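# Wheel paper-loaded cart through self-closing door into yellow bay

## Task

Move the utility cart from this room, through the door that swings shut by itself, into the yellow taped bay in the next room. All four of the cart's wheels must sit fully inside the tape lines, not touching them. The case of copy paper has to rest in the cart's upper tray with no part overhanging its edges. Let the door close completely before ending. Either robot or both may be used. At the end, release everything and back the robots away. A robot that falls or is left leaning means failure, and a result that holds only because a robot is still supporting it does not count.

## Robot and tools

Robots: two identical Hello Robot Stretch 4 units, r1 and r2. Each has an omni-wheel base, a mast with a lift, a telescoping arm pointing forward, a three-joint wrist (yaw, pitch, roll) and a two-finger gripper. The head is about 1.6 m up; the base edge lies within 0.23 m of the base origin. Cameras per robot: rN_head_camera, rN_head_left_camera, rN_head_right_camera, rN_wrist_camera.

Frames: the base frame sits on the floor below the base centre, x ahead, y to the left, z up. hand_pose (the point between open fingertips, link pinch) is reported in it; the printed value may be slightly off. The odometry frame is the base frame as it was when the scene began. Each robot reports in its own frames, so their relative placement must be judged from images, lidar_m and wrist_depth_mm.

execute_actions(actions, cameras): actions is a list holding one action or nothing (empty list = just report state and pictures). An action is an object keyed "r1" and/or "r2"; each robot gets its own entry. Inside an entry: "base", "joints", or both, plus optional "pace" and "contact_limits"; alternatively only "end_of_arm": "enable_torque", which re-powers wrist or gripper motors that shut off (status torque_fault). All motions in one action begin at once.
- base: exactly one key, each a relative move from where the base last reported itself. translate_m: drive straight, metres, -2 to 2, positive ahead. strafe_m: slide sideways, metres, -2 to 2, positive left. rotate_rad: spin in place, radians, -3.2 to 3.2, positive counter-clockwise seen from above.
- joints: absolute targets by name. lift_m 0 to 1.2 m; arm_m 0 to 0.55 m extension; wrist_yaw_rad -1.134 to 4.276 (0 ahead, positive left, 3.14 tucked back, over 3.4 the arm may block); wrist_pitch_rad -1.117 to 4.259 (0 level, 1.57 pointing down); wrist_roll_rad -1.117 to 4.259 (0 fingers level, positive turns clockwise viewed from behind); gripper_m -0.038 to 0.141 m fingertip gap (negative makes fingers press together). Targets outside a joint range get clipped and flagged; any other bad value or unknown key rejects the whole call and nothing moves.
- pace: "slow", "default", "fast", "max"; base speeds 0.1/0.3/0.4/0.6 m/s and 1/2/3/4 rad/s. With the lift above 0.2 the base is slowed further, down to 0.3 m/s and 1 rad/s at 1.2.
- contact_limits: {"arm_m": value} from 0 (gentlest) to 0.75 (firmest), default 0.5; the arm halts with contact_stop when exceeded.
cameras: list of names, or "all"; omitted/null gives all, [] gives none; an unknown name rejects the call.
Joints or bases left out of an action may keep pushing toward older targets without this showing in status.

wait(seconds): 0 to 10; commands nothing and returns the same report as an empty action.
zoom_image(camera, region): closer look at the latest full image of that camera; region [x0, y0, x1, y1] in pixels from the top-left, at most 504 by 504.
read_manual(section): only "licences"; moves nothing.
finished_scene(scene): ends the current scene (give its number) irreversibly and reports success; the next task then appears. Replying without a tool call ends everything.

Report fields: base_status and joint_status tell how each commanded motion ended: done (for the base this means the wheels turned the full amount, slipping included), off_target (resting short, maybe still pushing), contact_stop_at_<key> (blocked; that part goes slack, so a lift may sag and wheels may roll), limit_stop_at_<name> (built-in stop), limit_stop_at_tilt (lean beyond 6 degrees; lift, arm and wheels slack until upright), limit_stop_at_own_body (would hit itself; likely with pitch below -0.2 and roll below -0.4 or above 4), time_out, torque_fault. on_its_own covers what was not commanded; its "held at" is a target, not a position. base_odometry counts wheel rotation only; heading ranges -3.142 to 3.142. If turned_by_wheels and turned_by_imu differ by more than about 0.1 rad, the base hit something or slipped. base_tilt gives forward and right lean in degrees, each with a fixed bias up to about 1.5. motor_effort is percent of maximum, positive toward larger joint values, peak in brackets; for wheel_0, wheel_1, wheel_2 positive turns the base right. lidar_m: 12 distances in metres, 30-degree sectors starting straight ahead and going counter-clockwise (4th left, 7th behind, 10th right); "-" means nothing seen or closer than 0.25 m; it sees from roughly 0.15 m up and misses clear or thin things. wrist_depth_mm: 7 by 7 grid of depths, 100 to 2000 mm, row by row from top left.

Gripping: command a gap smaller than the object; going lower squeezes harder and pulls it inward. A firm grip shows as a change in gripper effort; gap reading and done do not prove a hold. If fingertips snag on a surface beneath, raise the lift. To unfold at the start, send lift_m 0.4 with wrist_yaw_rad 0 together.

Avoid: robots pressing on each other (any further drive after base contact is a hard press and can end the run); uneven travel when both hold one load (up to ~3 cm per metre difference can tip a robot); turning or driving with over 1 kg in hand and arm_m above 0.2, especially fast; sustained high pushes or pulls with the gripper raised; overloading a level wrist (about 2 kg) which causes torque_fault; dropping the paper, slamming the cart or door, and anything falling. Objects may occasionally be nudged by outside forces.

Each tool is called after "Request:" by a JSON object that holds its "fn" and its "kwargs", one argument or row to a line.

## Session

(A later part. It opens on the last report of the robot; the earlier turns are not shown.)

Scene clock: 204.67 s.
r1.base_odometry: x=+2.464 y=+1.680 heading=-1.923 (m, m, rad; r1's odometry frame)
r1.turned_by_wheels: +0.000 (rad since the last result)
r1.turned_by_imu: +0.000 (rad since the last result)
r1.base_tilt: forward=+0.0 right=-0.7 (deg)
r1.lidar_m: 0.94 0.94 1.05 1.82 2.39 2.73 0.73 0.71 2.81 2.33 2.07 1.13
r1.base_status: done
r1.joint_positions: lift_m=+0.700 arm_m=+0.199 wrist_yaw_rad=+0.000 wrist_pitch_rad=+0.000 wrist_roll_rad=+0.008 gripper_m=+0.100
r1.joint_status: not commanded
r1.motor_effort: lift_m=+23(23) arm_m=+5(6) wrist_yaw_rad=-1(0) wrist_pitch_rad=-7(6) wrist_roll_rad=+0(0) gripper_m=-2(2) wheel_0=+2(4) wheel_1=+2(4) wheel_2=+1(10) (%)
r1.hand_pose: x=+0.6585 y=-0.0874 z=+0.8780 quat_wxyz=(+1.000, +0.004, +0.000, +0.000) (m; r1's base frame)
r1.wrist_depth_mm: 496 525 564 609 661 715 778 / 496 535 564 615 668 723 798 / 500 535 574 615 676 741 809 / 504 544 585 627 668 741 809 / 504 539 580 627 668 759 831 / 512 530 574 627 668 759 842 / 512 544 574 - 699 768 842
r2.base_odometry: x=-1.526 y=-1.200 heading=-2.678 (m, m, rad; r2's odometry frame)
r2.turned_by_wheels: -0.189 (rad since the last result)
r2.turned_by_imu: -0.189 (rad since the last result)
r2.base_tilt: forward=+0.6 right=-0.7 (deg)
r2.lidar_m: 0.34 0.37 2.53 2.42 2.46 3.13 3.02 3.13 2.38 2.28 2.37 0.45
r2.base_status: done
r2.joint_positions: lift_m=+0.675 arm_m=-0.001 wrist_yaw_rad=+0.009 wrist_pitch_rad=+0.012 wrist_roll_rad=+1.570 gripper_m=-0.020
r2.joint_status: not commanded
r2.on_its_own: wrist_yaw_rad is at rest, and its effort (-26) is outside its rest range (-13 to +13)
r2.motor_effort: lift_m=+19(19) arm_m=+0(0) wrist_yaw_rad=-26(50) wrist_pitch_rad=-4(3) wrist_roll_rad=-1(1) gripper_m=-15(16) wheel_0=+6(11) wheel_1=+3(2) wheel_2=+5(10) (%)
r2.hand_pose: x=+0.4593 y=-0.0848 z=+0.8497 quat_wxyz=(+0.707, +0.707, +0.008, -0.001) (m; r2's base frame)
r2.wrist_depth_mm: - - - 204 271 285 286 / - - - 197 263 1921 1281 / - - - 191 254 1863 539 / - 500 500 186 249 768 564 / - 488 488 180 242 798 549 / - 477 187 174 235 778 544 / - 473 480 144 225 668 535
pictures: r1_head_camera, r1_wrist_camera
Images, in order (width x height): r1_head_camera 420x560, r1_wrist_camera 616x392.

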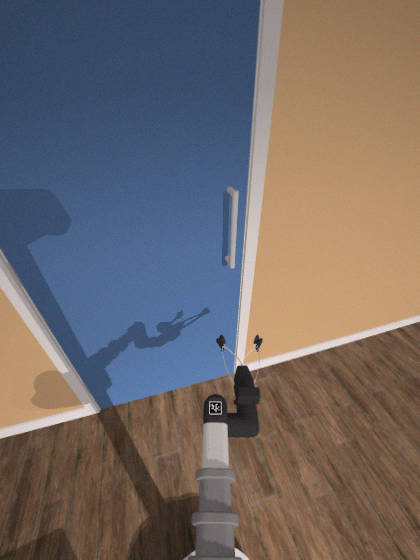

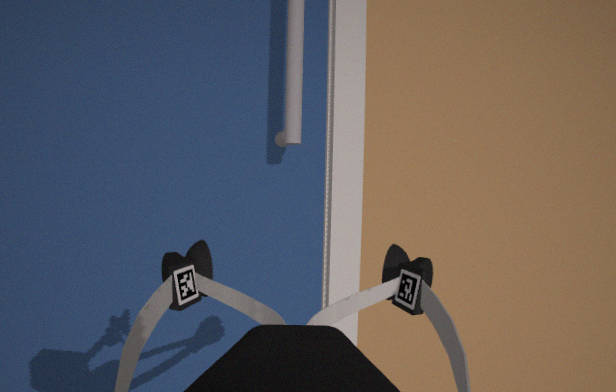

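Request:
{"fn": "execute_actions", "kwargs": {
  "actions": [
    {"r1":{"joints":{"lift_m":0.88,"arm_m":0.45}},"r2":{"base":{"strafe_m":0.11},"pace":"slow"}}
  ],
  "cameras": ["r1_wrist_camera"]
}}

Scene clock: 215.50 s.
r1.base_odometry: x=+2.464 y=+1.680 heading=-1.923 (m, m, rad; r1's odometry frame)
r1.turned_by_wheels: +0.000 (rad since the last result)
r1.turned_by_imu: -0.001 (rad since the last result)
r1.base_tilt: forward=+0.2 right=-0.9 (deg)
r1.lidar_m: 0.95 0.94 1.07 1.82 2.38 2.72 0.72 0.71 2.79 2.33 2.06 1.13
r1.base_status: not commanded
r1.joint_positions: lift_m=+0.880 arm_m=+0.449 wrist_yaw_rad=+0.000 wrist_pitch_rad=-0.001 wrist_roll_rad=+0.008 gripper_m=+0.100
r1.joint_status: all done
r1.motor_effort: lift_m=+23(24) arm_m=+5(5) wrist_yaw_rad=+0(1) wrist_pitch_rad=-6(7) wrist_roll_rad=+0(0) gripper_m=+0(4) wheel_0=+2(2) wheel_1=+2(1) wheel_2=+1(1) (%)
r1.hand_pose: x=+0.9085 y=-0.0874 z=+1.0580 quat_wxyz=(+1.000, +0.004, +0.000, +0.000) (m; r1's base frame)
r1.wrist_depth_mm: 293 310 334 359 377 430 462 / 296 312 340 364 377 436 469 / 297 317 340 368 382 436 473 / 297 319 343 373 389 439 477 / 300 320 345 373 379 442 488 / 304 315 342 291 375 449 496 / 306 320 340 - 415 459 500
r2.base_odometry: x=-1.477 y=-1.298 heading=-2.679 (m, m, rad; r2's odometry frame)
r2.turned_by_wheels: -0.001 (rad since the last result)
r2.turned_by_imu: +0.000 (rad since the last result)
r2.base_tilt: forward=+0.6 right=-0.9 (deg)
r2.lidar_m: 0.36 0.40 2.42 2.32 2.37 3.14 3.03 3.15 2.47 2.39 2.51 0.43
r2.base_status: done
r2.joint_positions: lift_m=+0.675 arm_m=-0.001 wrist_yaw_rad=-0.008 wrist_pitch_rad=+0.013 wrist_roll_rad=+1.570 gripper_m=-0.020
r2.joint_status: not commanded
r2.on_its_own: wrist_yaw_rad is at rest, and its effort (+22) is outside its rest range (-13 to +13)
r2.motor_effort: lift_m=+19(19) arm_m=+0(0) wrist_yaw_rad=+22(27) wrist_pitch_rad=-4(3) wrist_roll_rad=+0(1) gripper_m=-15(19) wheel_0=-6(7) wheel_1=-1(3) wheel_2=-3(1) (%)
r2.hand_pose: x=+0.4578 y=-0.0897 z=+0.8496 quat_wxyz=(+0.707, +0.707, +0.002, -0.007) (m; r2's base frame)
r2.wrist_depth_mm: - - - 183 245 1708 1255 / - - - 181 243 1921 1182 / - - 492 179 241 788 569 / - 488 492 177 239 809 564 / - 488 488 175 237 788 554 / - - 186 174 235 778 544 / - - - 146 231 668 539
pictures: r1_wrist_camera
Images, in order (width x height): r1_wrist_camera 616x392.

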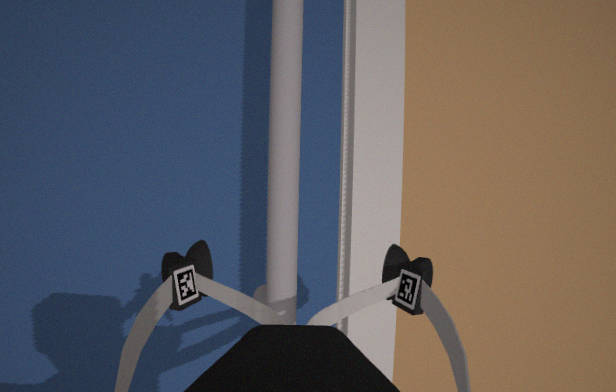

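Request:
{"fn": "execute_actions", "kwargs": {
  "actions": [
    {"r1":{"joints":{"arm_m":0.535,"gripper_m":0.06},"pace":"slow"},"r2":{"base":{"translate_m":-0.35}}}
  ],
  "cameras": ["r1_wrist_camera"]
}}

Request:
{"fn": "execute_actions", "kwargs": {
  "actions": [
    {"r1":{"joints":{"gripper_m":-0.03}}}
  ],
  "cameras": ["r1_wrist_camera","r2_head_camera"]
}}

Scene clock: 223.47 s.
r1.base_odometry: x=+2.464 y=+1.680 heading=-1.923 (m, m, rad; r1's odometry frame)
r1.turned_by_wheels: +0.000 (rad since the last result)
r1.turned_by_imu: -0.001 (rad since the last result)
r1.base_tilt: forward=+0.1 right=-0.9 (deg)
r1.lidar_m: 0.94 0.94 1.07 1.82 2.38 2.71 1.08 1.05 2.82 2.35 2.06 1.13
r1.base_status: not commanded
r1.joint_positions: lift_m=+0.880 arm_m=+0.534 wrist_yaw_rad=+0.000 wrist_pitch_rad=-0.001 wrist_roll_rad=+0.008 gripper_m=+0.060
r1.joint_status: all done
r1.motor_effort: lift_m=+23(23) arm_m=+6(4) wrist_yaw_rad=-1(1) wrist_pitch_rad=-6(5) wrist_roll_rad=+0(0) gripper_m=-4(2) wheel_0=+2(2) wheel_1=+2(1) wheel_2=+1(1) (%)
r1.hand_pose: x=+0.9935 y=-0.0874 z=+1.0580 quat_wxyz=(+1.000, +0.004, +0.000, +0.000) (m; r1's base frame)
r1.wrist_depth_mm: 225 239 255 277 289 330 353 / 225 239 256 278 291 330 362 / 229 243 257 281 294 334 364 / 229 245 260 283 297 336 368 / 231 247 256 287 294 338 370 / 232 243 215 204 201 343 375 / 234 243 265 - 304 347 384
r2.base_odometry: x=-1.164 y=-1.142 heading=-2.679 (m, m, rad; r2's odometry frame)
r2.turned_by_wheels: +0.000 (rad since the last result)
r2.turned_by_imu: +0.005 (rad since the last result)
r2.base_tilt: forward=+0.6 right=-0.8 (deg)
r2.lidar_m: 0.36 0.38 2.40 2.32 2.40 2.76 2.67 2.79 2.48 2.38 2.50 0.44
r2.base_status: done
r2.joint_positions: lift_m=+0.675 arm_m=-0.001 wrist_yaw_rad=+0.003 wrist_pitch_rad=+0.013 wrist_roll_rad=+1.570 gripper_m=-0.020
r2.joint_status: not commanded
r2.motor_effort: lift_m=+19(19) arm_m=+0(0) wrist_yaw_rad=-10(38) wrist_pitch_rad=-3(5) wrist_roll_rad=+0(1) gripper_m=-16(20) wheel_0=+1(10) wheel_1=+1(8) wheel_2=+0(19) (%)
r2.hand_pose: x=+0.4588 y=-0.0865 z=+0.8496 quat_wxyz=(+0.707, +0.707, +0.006, -0.003) (m; r2's base frame)
r2.wrist_depth_mm: - - - 192 257 289 291 / - - - 189 252 1863 1229 / - - - 185 248 831 549 / - 496 492 181 243 809 559 / - 484 488 178 238 798 559 / - 480 187 175 235 788 544 / - - - 146 229 707 539
pictures: r1_wrist_camera
Images, in order (width x height): r1_wrist_camera 616x392.

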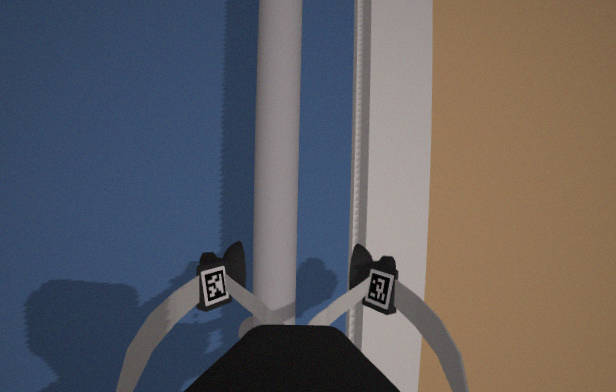

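Scene clock: 225.07 s.
r1.base_odometry: x=+2.464 y=+1.680 heading=-1.922 (m, m, rad; r1's odometry frame)
r1.turned_by_wheels: +0.002 (rad since the last result)
r1.turned_by_imu: +0.002 (rad since the last result)
r1.base_tilt: forward=+0.3 right=-0.9 (deg)
r1.lidar_m: 0.95 0.93 1.08 1.82 2.37 2.73 1.08 1.06 2.81 2.34 2.10 1.13
r1.base_status: not commanded
r1.joint_positions: lift_m=+0.880 arm_m=+0.535 wrist_yaw_rad=+0.015 wrist_pitch_rad=-0.001 wrist_roll_rad=+0.008 gripper_m=-0.029
r1.joint_status: all done
r1.on_its_own: wrist_yaw_rad is at rest, and its effort (-44) is outside its rest range (-13 to +13)
r1.motor_effort: lift_m=+23(23) arm_m=-2(6) wrist_yaw_rad=-44(43) wrist_pitch_rad=-5(5) wrist_roll_rad=+0(0) gripper_m=-27(30) wheel_0=+8(8) wheel_1=+4(5) wheel_2=+13(13) (%)
r1.hand_pose: x=+0.9960 y=-0.0831 z=+1.0580 quat_wxyz=(+1.000, +0.004, +0.000, +0.008) (m; r1's base frame)
r1.wrist_depth_mm: 221 235 252 262 281 315 336 / 222 236 253 263 283 317 342 / 224 238 255 265 285 320 343 / 227 240 257 267 287 320 347 / 228 241 254 203 289 325 351 / 229 236 187 199 182 330 357 / 231 244 257 - 294 334 359
r2.base_odometry: x=-1.164 y=-1.142 heading=-2.679 (m, m, rad; r2's odometry frame)
r2.turned_by_wheels: +0.000 (rad since the last result)
r2.turned_by_imu: +0.000 (rad since the last result)
r2.base_tilt: forward=+0.5 right=-0.5 (deg)
r2.lidar_m: 0.37 0.37 2.43 2.29 2.37 2.78 2.66 2.79 2.49 2.39 2.49 0.44
r2.base_status: not commanded
r2.joint_positions: lift_m=+0.675 arm_m=-0.001 wrist_yaw_rad=+0.003 wrist_pitch_rad=+0.013 wrist_roll_rad=+1.570 gripper_m=-0.020
r2.joint_status: not commanded
r2.motor_effort: lift_m=+19(19) arm_m=+0(0) wrist_yaw_rad=-10(10) wrist_pitch_rad=-4(4) wrist_roll_rad=+1(1) gripper_m=-16(14) wheel_0=+1(1) wheel_1=+1(1) wheel_2=+0(0) (%)
r2.hand_pose: x=+0.4588 y=-0.0865 z=+0.8496 quat_wxyz=(+0.707, +0.707, +0.006, -0.003) (m; r2's base frame)
r2.wrist_depth_mm: - - - 191 257 289 293 / - - - 188 252 1863 1255 / - - - 184 248 842 544 / - 492 500 181 244 809 564 / - 492 488 178 238 788 559 / - 480 186 174 235 768 544 / - - - 146 229 691 539
pictures: r1_wrist_camera, r2_head_camera
Images, in order (width x height): r1_wrist_camera 616x392, r2_head_camera 420x560.

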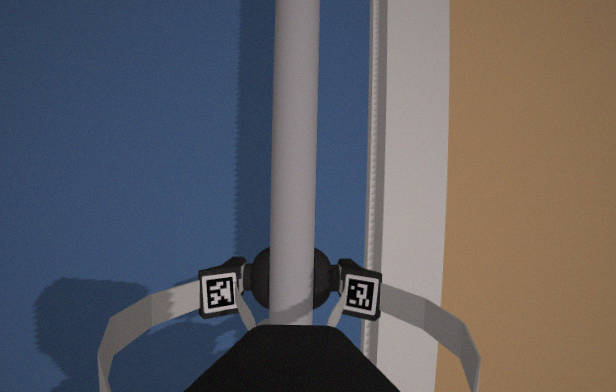

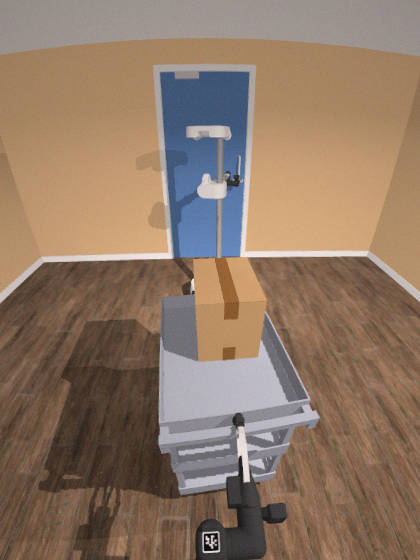

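Request:
{"fn": "execute_actions", "kwargs": {
  "actions": [
    {"r1":{"base":{"translate_m":-0.3},"pace":"slow"},"r2":{"joints":{"gripper_m":0.08}}}
  ],
  "cameras": ["r1_head_camera"]
}}

Scene clock: 260.33 s.
r1.base_odometry: x=+2.567 y=+1.961 heading=-1.922 (m, m, rad; r1's odometry frame)
r1.turned_by_wheels: +0.000 (rad since the last result)
r1.turned_by_imu: -0.001 (rad since the last result)
r1.base_tilt: forward=+0.4 right=-0.8 (deg)
r1.lidar_m: 1.21 1.23 1.42 2.30 2.28 2.62 0.80 0.78 2.89 2.43 2.42 1.46
r1.base_status: done
r1.joint_positions: lift_m=+0.880 arm_m=+0.535 wrist_yaw_rad=+0.000 wrist_pitch_rad=+0.000 wrist_roll_rad=+0.008 gripper_m=-0.030
r1.joint_status: not commanded
r1.motor_effort: lift_m=+23(23) arm_m=-2(3) wrist_yaw_rad=-1(44) wrist_pitch_rad=-7(7) wrist_roll_rad=+0(0) gripper_m=-13(25) wheel_0=-4(5) wheel_1=-2(3) wheel_2=+1(20) (%)
r1.hand_pose: x=+0.9947 y=-0.0874 z=+1.0580 quat_wxyz=(+1.000, +0.004, +0.000, +0.000) (m; r1's base frame)
r1.wrist_depth_mm: 466 492 530 569 615 676 732 / 466 492 530 574 615 683 741 / 473 500 535 574 627 691 759 / 477 504 539 585 634 691 750 / 473 508 544 504 640 707 778 / 480 496 185 202 181 715 768 / 484 500 544 - 654 723 798
r2.base_odometry: x=-1.164 y=-1.142 heading=-2.679 (m, m, rad; r2's odometry frame)
r2.turned_by_wheels: +0.000 (rad since the last result)
r2.turned_by_imu: +0.002 (rad since the last result)
r2.base_tilt: forward=+0.5 right=-0.9 (deg)
r2.lidar_m: 0.36 0.38 2.40 2.31 2.40 2.78 2.65 2.79 2.50 2.37 2.50 0.44
r2.base_status: not commanded
r2.joint_positions: lift_m=+0.675 arm_m=-0.001 wrist_yaw_rad=+0.001 wrist_pitch_rad=+0.013 wrist_roll_rad=+1.570 gripper_m=+0.080
r2.joint_status: all done
r2.motor_effort: lift_m=+19(19) arm_m=+0(0) wrist_yaw_rad=-4(11) wrist_pitch_rad=-4(5) wrist_roll_rad=+1(0) gripper_m=-1(15) wheel_0=+1(1) wheel_1=+1(1) wheel_2=-1(0) (%)
r2.hand_pose: x=+0.4586 y=-0.0871 z=+0.8496 quat_wxyz=(+0.707, +0.707, +0.005, -0.004) (m; r2's base frame)
r2.wrist_depth_mm: - - - 196 260 289 293 / - - - 193 258 1863 1229 / - - - 189 252 842 549 / - 500 496 186 248 809 564 / - 492 488 182 243 798 554 / - 484 190 178 239 778 549 / - - - 148 208 715 539
pictures: r1_head_camera
Images, in order (width x height): r1_head_camera 420x560.

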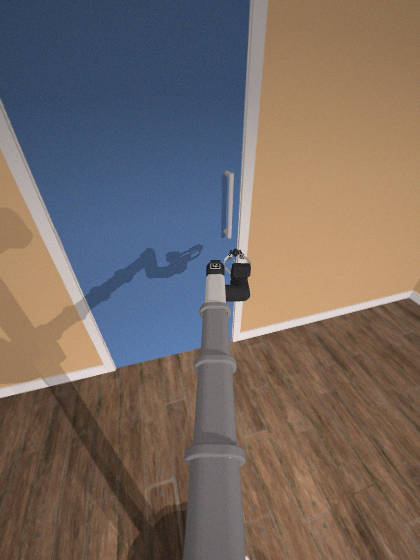

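Request:
{"fn": "execute_actions", "kwargs": {
  "actions": []
}}

Scene clock: 281.30 s.
r1.base_odometry: x=+2.567 y=+1.961 heading=-1.922 (m, m, rad; r1's odometry frame)
r1.turned_by_wheels: +0.000 (rad since the last result)
r1.turned_by_imu: +0.000 (rad since the last result)
r1.base_tilt: forward=+0.1 right=-0.9 (deg)
r1.lidar_m: 1.23 1.22 1.40 2.29 2.29 2.60 0.78 0.77 2.92 2.42 2.42 1.48
r1.base_status: done
r1.joint_positions: lift_m=+0.880 arm_m=+0.535 wrist_yaw_rad=+0.000 wrist_pitch_rad=+0.000 wrist_roll_rad=+0.008 gripper_m=-0.030
r1.joint_status: not commanded
r1.motor_effort: lift_m=+23(23) arm_m=-2(3) wrist_yaw_rad=-1(44) wrist_pitch_rad=-6(7) wrist_roll_rad=+1(0) gripper_m=-15(25) wheel_0=-4(5) wheel_1=-2(3) wheel_2=+1(20) (%)
r1.hand_pose: x=+0.9947 y=-0.0874 z=+1.0580 quat_wxyz=(+1.000, +0.004, +0.000, +0.000) (m; r1's base frame)
r1.wrist_depth_mm: 462 496 525 574 615 676 741 / 462 496 535 574 621 676 741 / 469 500 539 574 627 691 750 / 473 500 544 585 640 699 759 / 477 504 544 512 634 691 768 / 480 500 184 202 181 715 778 / 484 504 544 - 654 732 778
r2.base_odometry: x=-1.164 y=-1.142 heading=-2.679 (m, m, rad; r2's odometry frame)
r2.turned_by_wheels: +0.000 (rad since the last result)
r2.turned_by_imu: +0.001 (rad since the last result)
r2.base_tilt: forward=+0.5 right=-0.7 (deg)
r2.lidar_m: 0.36 0.37 2.40 2.30 2.40 2.77 2.66 2.80 2.50 2.40 2.52 0.45
r2.base_status: not commanded
r2.joint_positions: lift_m=+0.675 arm_m=-0.001 wrist_yaw_rad=+0.001 wrist_pitch_rad=+0.013 wrist_roll_rad=+1.570 gripper_m=+0.080
r2.joint_status: all done
r2.motor_effort: lift_m=+19(19) arm_m=+0(0) wrist_yaw_rad=-5(11) wrist_pitch_rad=-2(5) wrist_roll_rad=-1(0) gripper_m=+0(15) wheel_0=+1(1) wheel_1=+1(1) wheel_2=+0(0) (%)
r2.hand_pose: x=+0.4586 y=-0.0871 z=+0.8496 quat_wxyz=(+0.707, +0.707, +0.005, -0.004) (m; r2's base frame)
r2.wrist_depth_mm: - - - 197 262 290 293 / - - - 192 255 1921 1255 / - - - 189 252 854 549 / - 496 500 185 247 809 569 / - 488 492 182 243 798 554 / - 488 190 178 239 778 554 / - - - 148 207 715 539
pictures: r1_head_camera, r1_head_left_camera, r1_head_right_camera, r1_wrist_camera, r2_head_camera, r2_head_left_camera, r2_head_right_camera, r2_wrist_camera
Images, in order (width x height): r1_head_camera 420x560, r1_head_left_camera 420x672, r1_head_right_camera 420x672, r1_wrist_camera 616x392, r2_head_camera 420x560, r2_head_left_camera 420x672, r2_head_right_camera 420x672, r2_wrist_camera 616x392.

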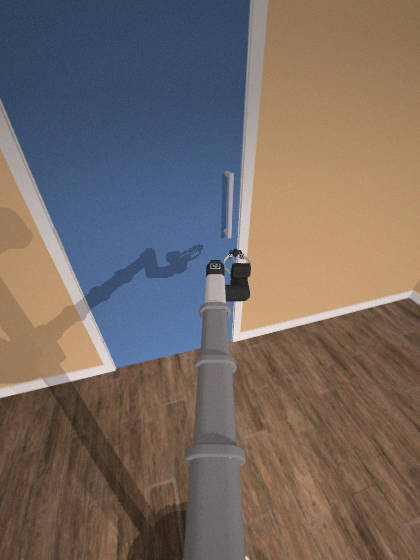

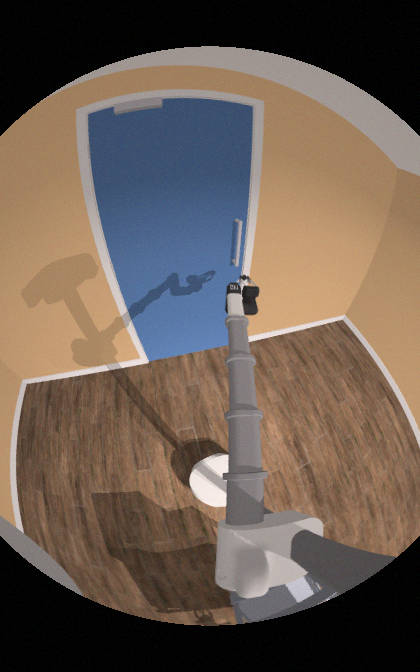

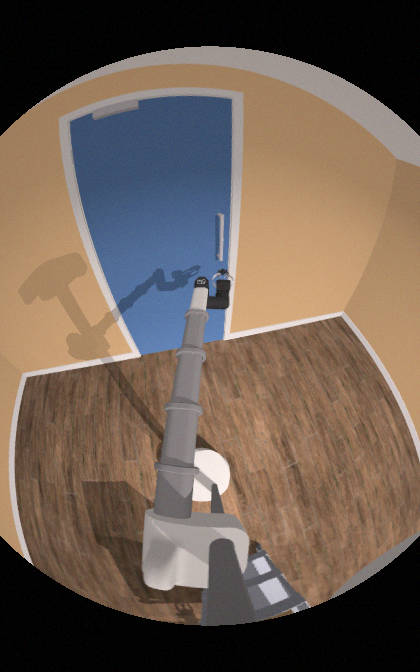

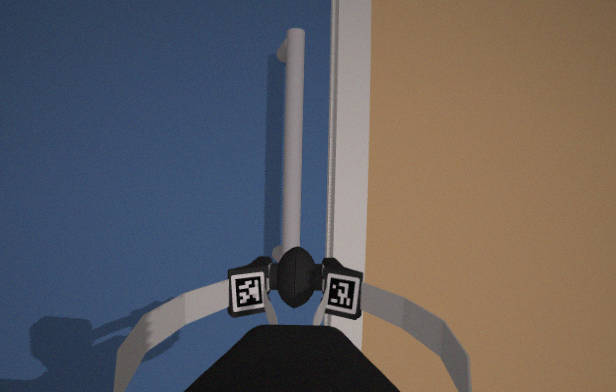

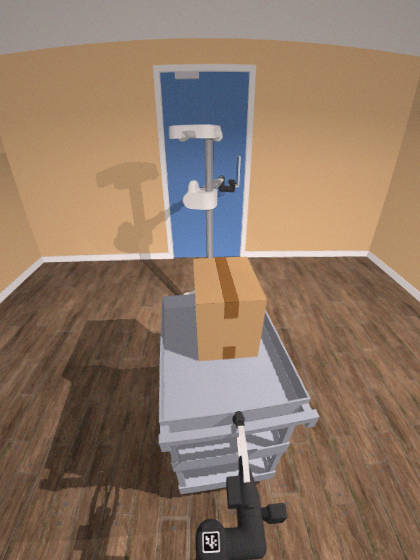

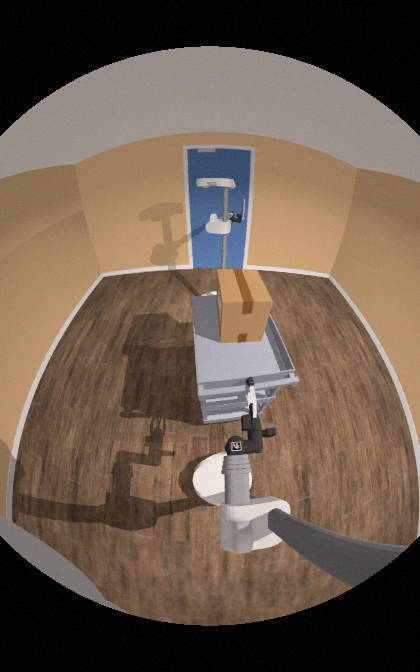

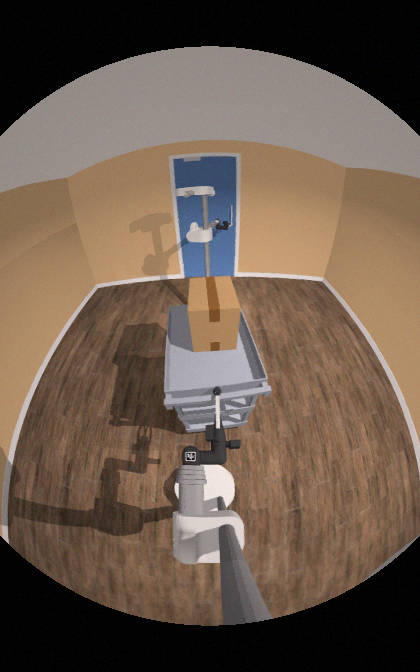

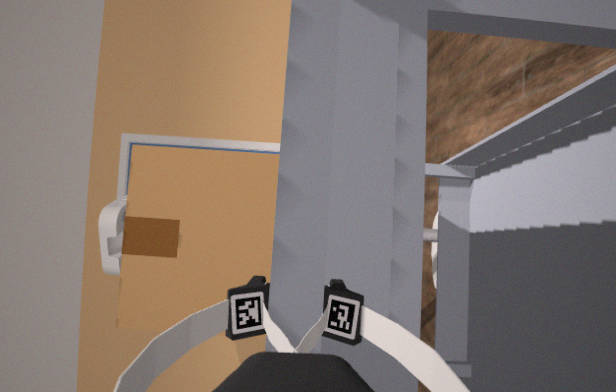

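Request:
{"fn": "execute_actions", "kwargs": {
  "actions": [
    {"r1": {"base": {"translate_m": 0.27}, "joints": {"gripper_m": 0.07, "lift_m": 0.95}}}
  ],
  "cameras": ["r1_wrist_camera", "r1_head_camera"]
}}

Scene clock: 294.40 s.
r1.base_odometry: x=+2.474 y=+1.708 heading=-1.922 (m, m, rad; r1's odometry frame)
r1.turned_by_wheels: +0.000 (rad since the last result)
r1.turned_by_imu: +0.000 (rad since the last result)
r1.base_tilt: forward=+0.2 right=-0.8 (deg)
r1.lidar_m: 0.97 0.97 1.08 1.88 2.36 2.71 1.03 1.03 2.82 2.34 2.14 1.17
r1.base_status: done
r1.joint_positions: lift_m=+0.950 arm_m=+0.535 wrist_yaw_rad=+0.000 wrist_pitch_rad=+0.000 wrist_roll_rad=+0.008 gripper_m=+0.070
r1.joint_status: all done
r1.motor_effort: lift_m=+23(27) arm_m=-2(2) wrist_yaw_rad=-1(0) wrist_pitch_rad=-6(5) wrist_roll_rad=+0(0) gripper_m=-3(13) wheel_0=+2(3) wheel_1=+2(6) wheel_2=+0(8) (%)
r1.hand_pose: x=+0.9947 y=-0.0874 z=+1.1280 quat_wxyz=(+1.000, +0.004, +0.000, +0.000) (m; r1's base frame)
r1.wrist_depth_mm: 247 262 281 304 319 362 389 / 248 265 283 306 320 364 394 / 252 266 287 307 324 368 399 / 252 268 290 312 324 370 404 / 253 271 285 314 324 373 407 / 255 267 201 232 199 377 413 / 257 268 289 - 334 387 415
r2.base_odometry: x=-1.164 y=-1.142 heading=-2.679 (m, m, rad; r2's odometry frame)
r2.turned_by_wheels: +0.000 (rad since the last result)
r2.turned_by_imu: +0.002 (rad since the last result)
r2.base_tilt: forward=+0.5 right=-0.6 (deg)
r2.lidar_m: 0.37 0.39 2.42 2.30 2.39 2.79 2.67 2.78 2.50 2.39 2.50 0.44
r2.base_status: not commanded
r2.joint_positions: lift_m=+0.675 arm_m=-0.001 wrist_yaw_rad=+0.001 wrist_pitch_rad=+0.013 wrist_roll_rad=+1.570 gripper_m=+0.080
r2.joint_status: not commanded
r2.motor_effort: lift_m=+19(19) arm_m=+0(0) wrist_yaw_rad=-3(3) wrist_pitch_rad=-5(4) wrist_roll_rad=-1(1) gripper_m=-2(3) wheel_0=+1(1) wheel_1=+1(1) wheel_2=-1(1) (%)
r2.hand_pose: x=+0.4586 y=-0.0871 z=+0.8496 quat_wxyz=(+0.707, +0.707, +0.005, -0.004) (m; r2's base frame)
r2.wrist_depth_mm: - - - 196 262 289 293 / - - - 193 257 1921 1255 / - - - 189 252 842 544 / - 496 496 185 247 809 564 / - 488 492 182 243 798 554 / - 488 190 178 239 768 549 / - - - 148 207 715 535
pictures: r1_head_camera, r1_wrist_camera
Images, in order (width x height): r1_head_camera 420x560, r1_wrist_camera 616x392.

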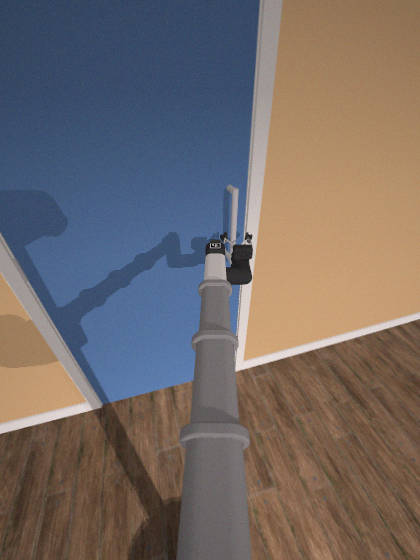

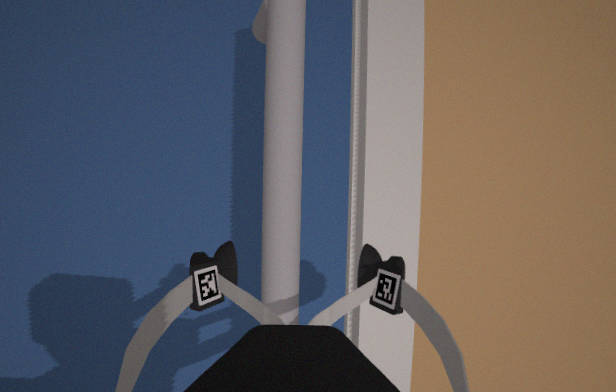

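Request:
{"fn": "execute_actions", "kwargs": {
  "actions": [
    {"r1": {"base": {"strafe_m": 0.01}, "joints": {"gripper_m": 0.055}, "pace": "slow"}}
  ],
  "cameras": []
}}

Request:
{"fn": "execute_actions", "kwargs": {
  "actions": [
    {"r1": {"base": {"translate_m": 0.05}, "pace": "slow"}}
  ],
  "cameras": ["r1_wrist_camera"]
}}

Scene clock: 303.03 s.
r1.base_odometry: x=+2.483 y=+1.704 heading=-1.922 (m, m, rad; r1's odometry frame)
r1.turned_by_wheels: +0.000 (rad since the last result)
r1.turned_by_imu: +0.000 (rad since the last result)
r1.base_tilt: forward=+0.2 right=-0.9 (deg)
r1.lidar_m: 0.95 0.96 1.09 1.84 2.35 2.70 1.04 1.04 2.83 2.36 2.10 1.16
r1.base_status: done
r1.joint_positions: lift_m=+0.950 arm_m=+0.535 wrist_yaw_rad=+0.000 wrist_pitch_rad=+0.000 wrist_roll_rad=+0.008 gripper_m=+0.055
r1.joint_status: all done
r1.motor_effort: lift_m=+22(22) arm_m=-2(2) wrist_yaw_rad=-1(1) wrist_pitch_rad=-6(6) wrist_roll_rad=+0(1) gripper_m=-7(3) wheel_0=+0(6) wheel_1=+1(4) wheel_2=+0(1) (%)
r1.hand_pose: x=+0.9947 y=-0.0874 z=+1.1280 quat_wxyz=(+1.000, +0.004, +0.000, +0.000) (m; r1's base frame)
r1.wrist_depth_mm: 244 259 279 234 315 357 387 / 246 260 282 294 315 359 392 / 249 265 283 296 320 364 397 / 251 266 287 297 320 368 397 / 251 267 282 300 324 370 402 / 252 266 202 232 198 375 407 / 254 266 285 - 329 379 413
r2.base_odometry: x=-1.164 y=-1.142 heading=-2.679 (m, m, rad; r2's odometry frame)
r2.turned_by_wheels: +0.000 (rad since the last result)
r2.turned_by_imu: +0.001 (rad since the last result)
r2.base_tilt: forward=+0.6 right=-0.8 (deg)
r2.lidar_m: 0.35 0.38 2.40 2.32 2.39 2.76 2.66 2.81 2.49 2.38 2.50 0.44
r2.base_status: not commanded
r2.joint_positions: lift_m=+0.675 arm_m=-0.001 wrist_yaw_rad=+0.001 wrist_pitch_rad=+0.013 wrist_roll_rad=+1.570 gripper_m=+0.080
r2.joint_status: not commanded
r2.motor_effort: lift_m=+19(19) arm_m=+0(0) wrist_yaw_rad=-4(3) wrist_pitch_rad=-3(4) wrist_roll_rad=+1(1) gripper_m=-3(1) wheel_0=+1(2) wheel_1=+1(1) wheel_2=+0(0) (%)
r2.hand_pose: x=+0.4586 y=-0.0871 z=+0.8496 quat_wxyz=(+0.707, +0.707, +0.005, -0.004) (m; r2's base frame)
r2.wrist_depth_mm: - - - 197 262 290 293 / - - - 193 257 1863 1255 / - - - 189 252 831 544 / - 500 504 185 247 798 569 / - 492 496 182 243 798 559 / - 484 190 178 238 768 539 / - - - 148 208 715 535
pictures: none
No camera images: the call's "cameras" was empty. Leave "cameras" out to get every camera's image.

Scene clock: 304.73 s.
r1.base_odometry: x=+2.466 y=+1.658 heading=-1.921 (m, m, rad; r1's odometry frame)
r1.turned_by_wheels: +0.000 (rad since the last result)
r1.turned_by_imu: +0.000 (rad since the last result)
r1.base_tilt: forward=+0.1 right=-0.9 (deg)
r1.lidar_m: 0.92 0.92 1.05 1.78 2.36 2.70 1.11 1.08 2.81 2.36 2.02 1.11
r1.base_status: done
r1.joint_positions: lift_m=+0.950 arm_m=+0.535 wrist_yaw_rad=-0.001 wrist_pitch_rad=+0.000 wrist_roll_rad=+0.008 gripper_m=+0.055
r1.joint_status: not commanded
r1.motor_effort: lift_m=+22(22) arm_m=-2(2) wrist_yaw_rad=+1(1) wrist_pitch_rad=-8(7) wrist_roll_rad=+0(1) gripper_m=-5(2) wheel_0=+5(6) wheel_1=+2(5) wheel_2=-4(8) (%)
r1.hand_pose: x=+0.9947 y=-0.0876 z=+1.1280 quat_wxyz=(+1.000, +0.004, +0.000, +0.000) (m; r1's base frame)
r1.wrist_depth_mm: 205 218 235 179 264 300 322 / 206 220 236 181 266 300 325 / 208 221 238 183 268 303 330 / 209 224 239 186 272 307 334 / 211 225 239 216 271 309 336 / 212 221 198 182 197 314 343 / 213 222 240 - 276 315 343
r2.base_odometry: x=-1.164 y=-1.142 heading=-2.679 (m, m, rad; r2's odometry frame)
r2.turned_by_wheels: +0.000 (rad since the last result)
r2.turned_by_imu: +0.001 (rad since the last result)
r2.base_tilt: forward=+0.4 right=-0.7 (deg)
r2.lidar_m: 0.36 0.36 2.42 2.30 2.39 2.76 2.66 2.77 2.50 2.38 2.50 0.44
r2.base_status: not commanded
r2.joint_positions: lift_m=+0.675 arm_m=-0.001 wrist_yaw_rad=+0.001 wrist_pitch_rad=+0.013 wrist_roll_rad=+1.570 gripper_m=+0.080
r2.joint_status: not commanded
r2.motor_effort: lift_m=+19(19) arm_m=+0(0) wrist_yaw_rad=-4(5) wrist_pitch_rad=-3(4) wrist_roll_rad=+1(0) gripper_m=-1(1) wheel_0=+2(1) wheel_1=+1(1) wheel_2=+0(0) (%)
r2.hand_pose: x=+0.4586 y=-0.0871 z=+0.8496 quat_wxyz=(+0.707, +0.707, +0.005, -0.004) (m; r2's base frame)
r2.wrist_depth_mm: - - - 196 263 289 291 / - - - 193 256 1921 1205 / - - - 189 252 854 544 / - 496 496 186 248 809 564 / - 492 492 182 242 788 554 / - 492 190 179 239 778 544 / - - - 148 208 715 535
pictures: r1_wrist_camera
Images, in order (width x height): r1_wrist_camera 616x392.

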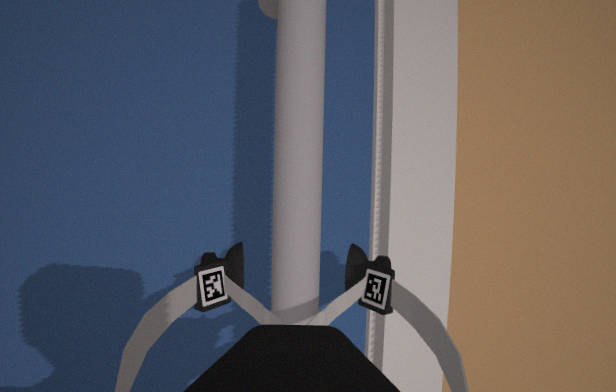

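Request:
{"fn": "execute_actions", "kwargs": {
  "actions": [
    {"r1": {"joints": {"arm_m": 0.55}, "contact_limits": {"arm_m": 0.15}, "pace": "slow"}}
  ],
  "cameras": []
}}

Request:
{"fn": "execute_actions", "kwargs": {
  "actions": [
    {"r1": {"joints": {"gripper_m": -0.038}}}
  ],
  "cameras": ["r1_wrist_camera"]
}}

Scene clock: 309.27 s.
r1.base_odometry: x=+2.466 y=+1.658 heading=-1.922 (m, m, rad; r1's odometry frame)
r1.turned_by_wheels: +0.000 (rad since the last result)
r1.turned_by_imu: -0.001 (rad since the last result)
r1.base_tilt: forward=+0.1 right=-1.0 (deg)
r1.lidar_m: 0.93 0.92 1.03 1.77 2.37 2.71 1.10 1.07 2.79 2.36 2.03 1.11
r1.base_status: not commanded
r1.joint_positions: lift_m=+0.950 arm_m=+0.537 wrist_yaw_rad=-0.001 wrist_pitch_rad=+0.000 wrist_roll_rad=+0.008 gripper_m=+0.055
r1.joint_status: arm_m contact_stop (moved +0.002 of +0.015)
r1.on_its_own: arm_m is slack since a contact_stop (your +0.550 is given up)
r1.motor_effort: lift_m=+22(22) arm_m=+0(13) wrist_yaw_rad=+4(10) wrist_pitch_rad=-5(8) wrist_roll_rad=+0(0) gripper_m=-7(1) wheel_0=+5(5) wheel_1=+2(2) wheel_2=-6(7) (%)
r1.contact_limits: arm_m 0.15
r1.hand_pose: x=+0.9967 y=-0.0878 z=+1.1280 quat_wxyz=(+1.000, +0.004, +0.000, -0.001) (m; r1's base frame)
r1.wrist_depth_mm: 203 216 232 178 264 297 319 / 204 217 235 180 265 298 324 / 207 220 236 182 266 301 327 / 208 222 237 185 270 303 332 / 209 224 237 251 270 307 334 / 211 221 198 180 198 312 338 / 213 222 238 - 274 317 343
r2.base_odometry: x=-1.164 y=-1.142 heading=-2.679 (m, m, rad; r2's odometry frame)
r2.turned_by_wheels: +0.000 (rad since the last result)
r2.turned_by_imu: +0.001 (rad since the last result)
r2.base_tilt: forward=+0.4 right=-0.7 (deg)
r2.lidar_m: 0.36 0.38 2.41 2.31 2.40 2.79 2.65 2.79 2.47 2.38 2.47 0.43
r2.base_status: not commanded
r2.joint_positions: lift_m=+0.675 arm_m=-0.001 wrist_yaw_rad=+0.001 wrist_pitch_rad=+0.013 wrist_roll_rad=+1.570 gripper_m=+0.080
r2.joint_status: not commanded
r2.motor_effort: lift_m=+19(19) arm_m=+0(0) wrist_yaw_rad=-3(5) wrist_pitch_rad=-4(5) wrist_roll_rad=+0(0) gripper_m=-1(2) wheel_0=+1(1) wheel_1=+1(1) wheel_2=-1(0) (%)
r2.hand_pose: x=+0.4586 y=-0.0871 z=+0.8496 quat_wxyz=(+0.707, +0.707, +0.005, -0.004) (m; r2's base frame)
r2.wrist_depth_mm: - - - 196 262 287 293 / - - - 193 257 1921 1205 / - - - 189 252 854 544 / - 496 500 185 247 809 564 / - 492 496 183 243 798 549 / - 484 190 178 240 788 544 / - - - 148 208 723 535
pictures: none
No camera images: the call's "cameras" was empty. Leave "cameras" out to get every camera's image.

not run: a stop came earlier in this reply.

Request:
{"fn": "execute_actions", "kwargs": {
  "actions": [
    {"r1": {"joints": {"gripper_m": -0.038}}}
  ],
  "cameras": ["r1_wrist_camera"]
}}

Scene clock: 313.30 s.
r1.base_odometry: x=+2.466 y=+1.657 heading=-1.921 (m, m, rad; r1's odometry frame)
r1.turned_by_wheels: +0.000 (rad since the last result)
r1.turned_by_imu: +0.000 (rad since the last result)
r1.base_tilt: forward=+0.2 right=-0.8 (deg)
r1.lidar_m: 0.90 0.93 1.05 1.78 2.38 2.70 1.10 1.07 2.81 2.36 2.04 1.09
r1.base_status: not commanded
r1.joint_positions: lift_m=+0.950 arm_m=+0.540 wrist_yaw_rad=+0.006 wrist_pitch_rad=+0.000 wrist_roll_rad=+0.008 gripper_m=-0.037
r1.joint_status: all done
r1.on_its_own: arm_m is slack since a contact_stop (your +0.550 is given up); wrist_yaw_rad is at rest, and its effort (-17) is outside its rest range (-13 to +13)
r1.motor_effort: lift_m=+23(23) arm_m=+0(0) wrist_yaw_rad=-17(18) wrist_pitch_rad=-7(7) wrist_roll_rad=+1(0) gripper_m=-22(21) wheel_0=+0(5) wheel_1=-1(2) wheel_2=+5(6) (%)
r1.hand_pose: x=+0.9996 y=-0.0857 z=+1.1280 quat_wxyz=(+1.000, +0.004, +0.000, +0.003) (m; r1's base frame)
r1.wrist_depth_mm: 200 212 227 173 256 290 310 / 201 214 229 174 259 291 314 / 204 216 232 174 262 294 319 / 206 217 234 176 262 296 322 / 206 219 232 178 265 298 325 / 207 216 183 176 181 303 329 / 208 216 234 - 268 306 330
r2.base_odometry: x=-1.164 y=-1.142 heading=-2.679 (m, m, rad; r2's odometry frame)
r2.turned_by_wheels: +0.000 (rad since the last result)
r2.turned_by_imu: +0.001 (rad since the last result)
r2.base_tilt: forward=+0.4 right=-0.7 (deg)
r2.lidar_m: 0.38 0.37 2.40 2.32 2.38 2.76 2.67 2.78 2.50 2.39 2.50 0.45
r2.base_status: not commanded
r2.joint_positions: lift_m=+0.675 arm_m=-0.001 wrist_yaw_rad=+0.001 wrist_pitch_rad=+0.013 wrist_roll_rad=+1.570 gripper_m=+0.080
r2.joint_status: not commanded
r2.motor_effort: lift_m=+19(19) arm_m=+0(0) wrist_yaw_rad=-3(4) wrist_pitch_rad=-3(4) wrist_roll_rad=+1(1) gripper_m=-2(2) wheel_0=+1(2) wheel_1=+1(1) wheel_2=+0(0) (%)
r2.hand_pose: x=+0.4586 y=-0.0871 z=+0.8496 quat_wxyz=(+0.707, +0.707, +0.005, -0.004) (m; r2's base frame)
r2.wrist_depth_mm: - - - 197 262 290 293 / - - - 193 257 1921 1281 / - - - 189 252 854 544 / - 500 500 185 247 809 564 / - 492 496 182 242 788 559 / - 488 190 179 238 778 544 / - - - 148 207 707 535
pictures: r1_wrist_camera
Images, in order (width x height): r1_wrist_camera 616x392.

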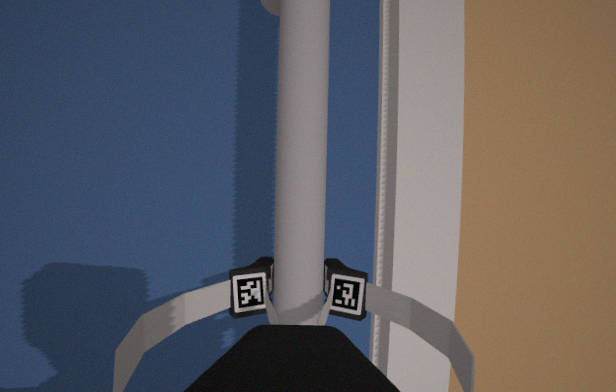

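Request:
{"fn": "execute_actions", "kwargs": {
  "actions": [
    {"r1": {"joints": {"arm_m": 0.44}, "pace": "slow"}, "r2": {"base": {"translate_m": -0.15}}}
  ],
  "cameras": ["r1_wrist_camera", "r1_head_camera"]
}}

Scene clock: 321.50 s.
r1.base_odometry: x=+2.466 y=+1.657 heading=-1.921 (m, m, rad; r1's odometry frame)
r1.turned_by_wheels: +0.000 (rad since the last result)
r1.turned_by_imu: -0.038 (rad since the last result)
r1.base_tilt: forward=+0.1 right=-0.8 (deg)
r1.lidar_m: 0.82 0.85 1.00 1.67 2.38 2.65 1.13 1.09 2.89 2.37 2.14 1.12
r1.base_status: not commanded
r1.joint_positions: lift_m=+0.950 arm_m=+0.442 wrist_yaw_rad=+0.011 wrist_pitch_rad=+0.000 wrist_roll_rad=+0.008 gripper_m=-0.037
r1.joint_status: all done
r1.on_its_own: wrist_yaw_rad is at rest, and its effort (-34) is outside its rest range (-13 to +13)
r1.motor_effort: lift_m=+21(23) arm_m=-13(14) wrist_yaw_rad=-34(47) wrist_pitch_rad=-8(9) wrist_roll_rad=+0(1) gripper_m=-25(29) wheel_0=+0(2) wheel_1=-2(5) wheel_2=+12(15) (%)
r1.hand_pose: x=+0.9027 y=-0.0841 z=+1.1280 quat_wxyz=(+1.000, +0.004, +0.000, +0.006) (m; r1's base frame)
r1.wrist_depth_mm: 211 219 232 173 362 415 449 / 211 222 233 175 362 418 455 / 213 224 235 177 364 421 459 / 215 224 237 180 368 421 469 / 216 225 237 184 370 427 473 / 217 224 184 175 181 433 477 / 219 225 238 - 397 442 484
r2.base_odometry: x=-1.030 y=-1.075 heading=-2.679 (m, m, rad; r2's odometry frame)
r2.turned_by_wheels: +0.000 (rad since the last result)
r2.turned_by_imu: +0.002 (rad since the last result)
r2.base_tilt: forward=+0.5 right=-0.7 (deg)
r2.lidar_m: 0.51 3.26 2.41 2.28 2.39 2.61 2.51 2.63 2.48 2.37 2.51 0.57
r2.base_status: done
r2.joint_positions: lift_m=+0.675 arm_m=-0.001 wrist_yaw_rad=+0.000 wrist_pitch_rad=+0.013 wrist_roll_rad=+1.570 gripper_m=+0.080
r2.joint_status: not commanded
r2.motor_effort: lift_m=+19(19) arm_m=+0(0) wrist_yaw_rad=-2(12) wrist_pitch_rad=-6(5) wrist_roll_rad=-1(0) gripper_m=-4(8) wheel_0=-1(7) wheel_1=-1(1) wheel_2=+1(9) (%)
r2.hand_pose: x=+0.4585 y=-0.0874 z=+0.8495 quat_wxyz=(+0.707, +0.707, +0.005, -0.005) (m; r2's base frame)
r2.wrist_depth_mm: - - - - - 1983 1281 / - - - 410 424 442 477 / - - - 404 - 788 569 / - - 647 399 1042 809 564 / - - 640 389 1008 798 554 / - - 199 382 204 768 549 / - - - 145 - 668 535
pictures: r1_head_camera, r1_wrist_camera
Images, in order (width x height): r1_head_camera 420x560, r1_wrist_camera 616x392.

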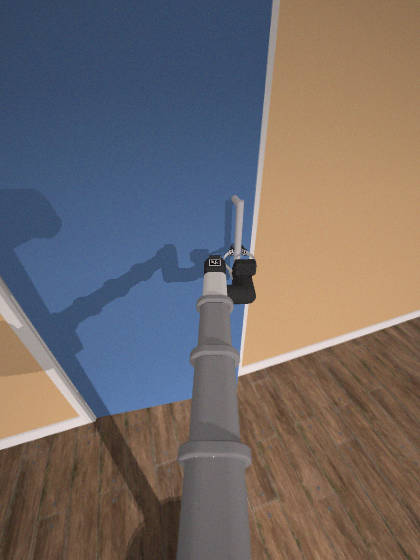

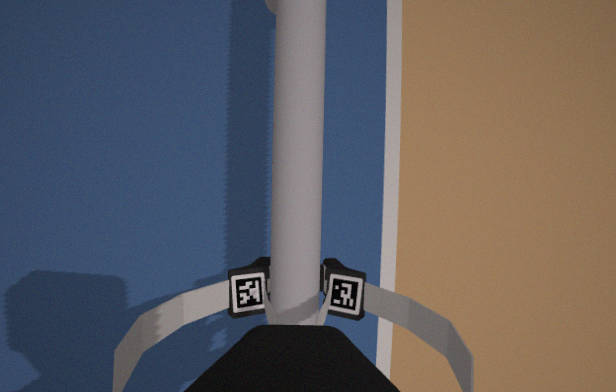

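Request:
{"fn": "execute_actions", "kwargs": {
  "actions": [
    {"r1": {"joints": {"arm_m": 0.28}, "pace": "slow"}}
  ],
  "cameras": ["r1_wrist_camera", "r1_head_camera"]
}}

Scene clock: 368.33 s.
r1.base_odometry: x=+2.466 y=+1.657 heading=-1.921 (m, m, rad; r1's odometry frame)
r1.turned_by_wheels: +0.000 (rad since the last result)
r1.turned_by_imu: -0.019 (rad since the last result)
r1.base_tilt: forward=+0.3 right=-1.1 (deg)
r1.lidar_m: 0.66 0.74 1.00 1.59 2.36 2.63 1.14 1.07 2.93 2.38 2.23 1.12
r1.base_status: not commanded
r1.joint_positions: lift_m=+0.950 arm_m=+0.282 wrist_yaw_rad=+0.008 wrist_pitch_rad=+0.001 wrist_roll_rad=+0.008 gripper_m=-0.037
r1.joint_status: all done
r1.on_its_own: wrist_yaw_rad is at rest, and its effort (-24) is outside its rest range (-13 to +13)
r1.motor_effort: lift_m=+21(21) arm_m=-12(15) wrist_yaw_rad=-24(36) wrist_pitch_rad=-11(8) wrist_roll_rad=+1(1) gripper_m=-22(27) wheel_0=-1(2) wheel_1=-2(4) wheel_2=+12(12) (%)
r1.hand_pose: x=+0.7424 y=-0.0850 z=+1.1279 quat_wxyz=(+1.000, +0.004, +0.000, +0.004) (m; r1's base frame)
r1.wrist_depth_mm: 232 236 239 172 246 615 683 / 234 236 240 174 247 615 683 / 236 238 242 175 249 634 707 / 237 240 245 179 250 647 715 / 238 242 245 181 253 640 732 / 241 242 183 176 181 654 723 / 243 244 249 - 427 668 750
r2.base_odometry: x=-1.030 y=-1.075 heading=-2.679 (m, m, rad; r2's odometry frame)
r2.turned_by_wheels: +0.000 (rad since the last result)
r2.turned_by_imu: +0.002 (rad since the last result)
r2.base_tilt: forward=+0.6 right=-0.7 (deg)
r2.lidar_m: 0.50 3.28 2.42 2.28 2.39 2.62 2.52 2.63 2.50 2.38 2.48 0.58
r2.base_status: not commanded
r2.joint_positions: lift_m=+0.675 arm_m=-0.001 wrist_yaw_rad=+0.000 wrist_pitch_rad=+0.013 wrist_roll_rad=+1.570 gripper_m=+0.080
r2.joint_status: not commanded
r2.motor_effort: lift_m=+19(19) arm_m=+0(1) wrist_yaw_rad=-1(0) wrist_pitch_rad=-5(7) wrist_roll_rad=-1(0) gripper_m=-4(4) wheel_0=-1(1) wheel_1=-1(1) wheel_2=+1(1) (%)
r2.hand_pose: x=+0.4585 y=-0.0874 z=+0.8495 quat_wxyz=(+0.707, +0.707, +0.005, -0.005) (m; r2's base frame)
r2.wrist_depth_mm: - - - - - 1921 1336 / - - - 413 424 445 473 / - - - 407 - 788 569 / - - 634 399 1025 820 564 / - - 647 389 1025 778 549 / - - 198 382 204 768 544 / - - - 146 - 661 530
pictures: r1_head_camera, r1_wrist_camera
Images, in order (width x height): r1_head_camera 420x560, r1_wrist_camera 616x392.

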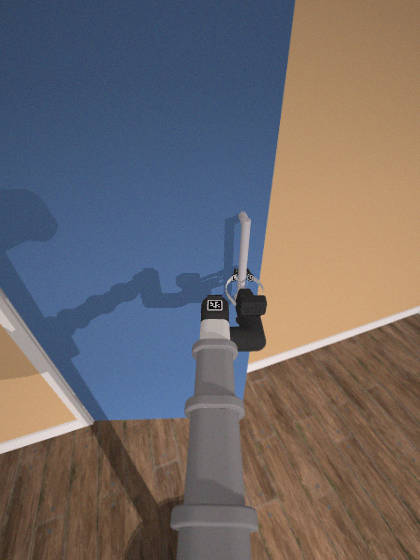

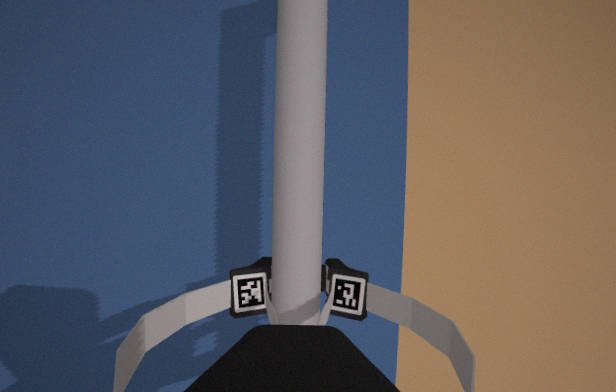

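Request:
{"fn": "execute_actions", "kwargs": {
  "actions": [
    {"r1": {"base": {"strafe_m": 0.012}, "pace": "slow"}, "r2": {"base": {"translate_m": 0.15}}}
  ],
  "cameras": []
}}

Request:
{"fn": "execute_actions", "kwargs": {
  "actions": [
    {"r1": {"base": {"translate_m": -0.40}, "joints": {"arm_m": 0.53}, "pace": "slow"}}
  ],
  "cameras": ["r1_wrist_camera", "r1_head_camera", "r2_wrist_camera"]
}}

Scene clock: 396.03 s.
r1.base_odometry: x=+2.477 y=+1.653 heading=-1.922 (m, m, rad; r1's odometry frame)
r1.turned_by_wheels: -0.001 (rad since the last result)
r1.turned_by_imu: -0.015 (rad since the last result)
r1.base_tilt: forward=+0.3 right=-0.8 (deg)
r1.lidar_m: 0.68 0.75 0.99 1.55 2.34 2.60 1.11 1.09 2.97 2.37 2.27 1.15
r1.base_status: done
r1.joint_positions: lift_m=+0.950 arm_m=+0.282 wrist_yaw_rad=+0.003 wrist_pitch_rad=+0.001 wrist_roll_rad=+0.008 gripper_m=-0.037
r1.joint_status: not commanded
r1.motor_effort: lift_m=+21(21) arm_m=-12(13) wrist_yaw_rad=-11(25) wrist_pitch_rad=-8(9) wrist_roll_rad=+0(0) gripper_m=-25(28) wheel_0=-10(14) wheel_1=-4(5) wheel_2=+6(11) (%)
r1.hand_pose: x=+0.7418 y=-0.0864 z=+1.1279 quat_wxyz=(+1.000, +0.004, +0.000, +0.002) (m; r1's base frame)
r1.wrist_depth_mm: 228 231 238 176 247 627 707 / 230 235 240 175 249 634 707 / 232 236 240 176 251 647 715 / 233 237 243 176 253 647 723 / 235 240 245 178 254 654 741 / 236 239 182 177 180 668 750 / 239 241 248 - 427 676 750
r2.base_odometry: x=-1.164 y=-1.142 heading=-2.679 (m, m, rad; r2's odometry frame)
r2.turned_by_wheels: +0.000 (rad since the last result)
r2.turned_by_imu: +0.001 (rad since the last result)
r2.base_tilt: forward=+0.5 right=-0.7 (deg)
r2.lidar_m: 0.38 0.38 2.40 2.30 2.38 2.77 2.67 2.77 2.49 2.39 2.51 0.41
r2.base_status: done
r2.joint_positions: lift_m=+0.675 arm_m=-0.001 wrist_yaw_rad=+0.000 wrist_pitch_rad=+0.014 wrist_roll_rad=+1.570 gripper_m=+0.080
r2.joint_status: not commanded
r2.motor_effort: lift_m=+19(19) arm_m=+0(0) wrist_yaw_rad=+1(13) wrist_pitch_rad=-6(14) wrist_roll_rad=+0(0) gripper_m=-3(3) wheel_0=+3(5) wheel_1=+2(5) wheel_2=-3(11) (%)
r2.hand_pose: x=+0.4585 y=-0.0875 z=+0.8493 quat_wxyz=(+0.707, +0.707, +0.005, -0.005) (m; r2's base frame)
r2.wrist_depth_mm: - - - 208 274 286 289 / - - - 204 268 1863 1255 / - - - 200 263 842 544 / - 508 512 197 258 809 564 / - 504 512 193 255 778 554 / - 500 198 190 204 768 549 / - - - 145 245 668 539
pictures: none
No camera images: the call's "cameras" was empty. Leave "cameras" out to get every camera's image.

Scene clock: 401.30 s.
r1.base_odometry: x=+2.614 y=+2.028 heading=-1.919 (m, m, rad; r1's odometry frame)
r1.turned_by_wheels: +0.002 (rad since the last result)
r1.turned_by_imu: -0.027 (rad since the last result)
r1.base_tilt: forward=+0.3 right=-0.7 (deg)
r1.lidar_m: 0.90 1.06 1.37 2.06 2.19 2.38 3.62 0.75 0.81 2.55 2.52 1.62
r1.base_status: done
r1.joint_positions: lift_m=+0.950 arm_m=+0.531 wrist_yaw_rad=+0.019 wrist_pitch_rad=-0.001 wrist_roll_rad=+0.008 gripper_m=-0.037
r1.joint_status: all done
r1.on_its_own: wrist_yaw_rad is at rest, and its effort (-54) is outside its rest range (-13 to +13)
r1.motor_effort: lift_m=+21(21) arm_m=-4(12) wrist_yaw_rad=-54(56) wrist_pitch_rad=-5(9) wrist_roll_rad=+0(0) gripper_m=-22(23) wheel_0=+7(11) wheel_1=+1(8) wheel_2=+20(22) (%)
r1.hand_pose: x=+0.9916 y=-0.0820 z=+1.1282 quat_wxyz=(+1.000, +0.004, +0.000, +0.009) (m; r1's base frame)
r1.wrist_depth_mm: 257 252 246 172 238 798 904 / 259 253 247 173 237 820 931 / 262 255 250 175 241 820 931 / 263 255 251 177 242 831 946 / 264 258 253 178 244 854 931 / 267 259 185 175 181 842 946 / 268 262 257 - 247 854 960
r2.base_odometry: x=-1.164 y=-1.142 heading=-2.679 (m, m, rad; r2's odometry frame)
r2.turned_by_wheels: +0.000 (rad since the last result)
r2.turned_by_imu: +0.002 (rad since the last result)
r2.base_tilt: forward=+0.5 right=-0.6 (deg)
r2.lidar_m: 0.37 0.41 2.40 2.31 2.38 2.76 2.67 2.80 2.49 2.39 2.52 0.44
r2.base_status: not commanded
r2.joint_positions: lift_m=+0.675 arm_m=-0.001 wrist_yaw_rad=+0.000 wrist_pitch_rad=+0.014 wrist_roll_rad=+1.570 gripper_m=+0.080
r2.joint_status: not commanded
r2.motor_effort: lift_m=+19(19) arm_m=+0(0) wrist_yaw_rad=+2(2) wrist_pitch_rad=-6(8) wrist_roll_rad=+0(1) gripper_m=-3(2) wheel_0=+3(3) wheel_1=+2(2) wheel_2=-3(3) (%)
r2.hand_pose: x=+0.4585 y=-0.0875 z=+0.8493 quat_wxyz=(+0.707, +0.707, +0.005, -0.005) (m; r2's base frame)
r2.wrist_depth_mm: - - - 208 273 289 287 / - - - 205 268 1921 1255 / - - - 200 264 842 544 / - 508 508 197 259 820 564 / - 504 504 193 254 788 554 / - 496 199 190 204 768 544 / - - - 145 244 676 535
pictures: r1_head_camera, r1_wrist_camera, r2_wrist_camera
Images, in order (width x height): r1_head_camera 420x560, r1_wrist_camera 616x392, r2_wrist_camera 616x392.

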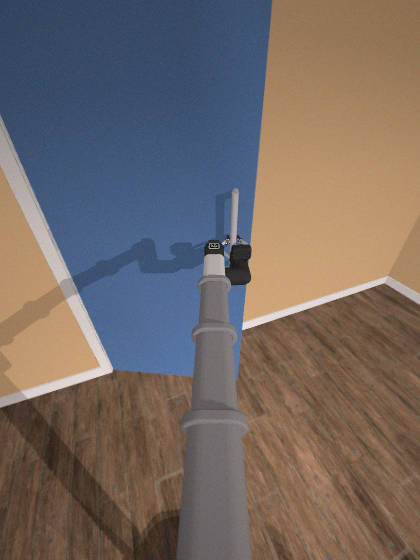

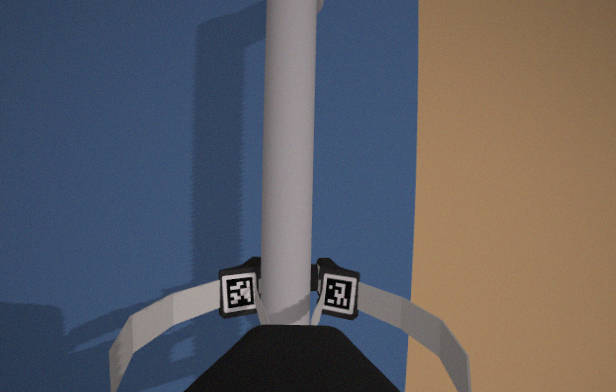

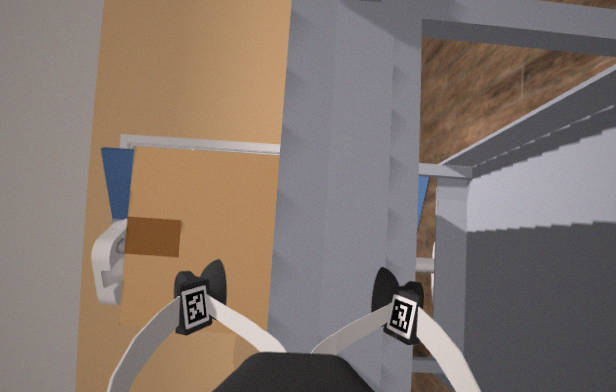

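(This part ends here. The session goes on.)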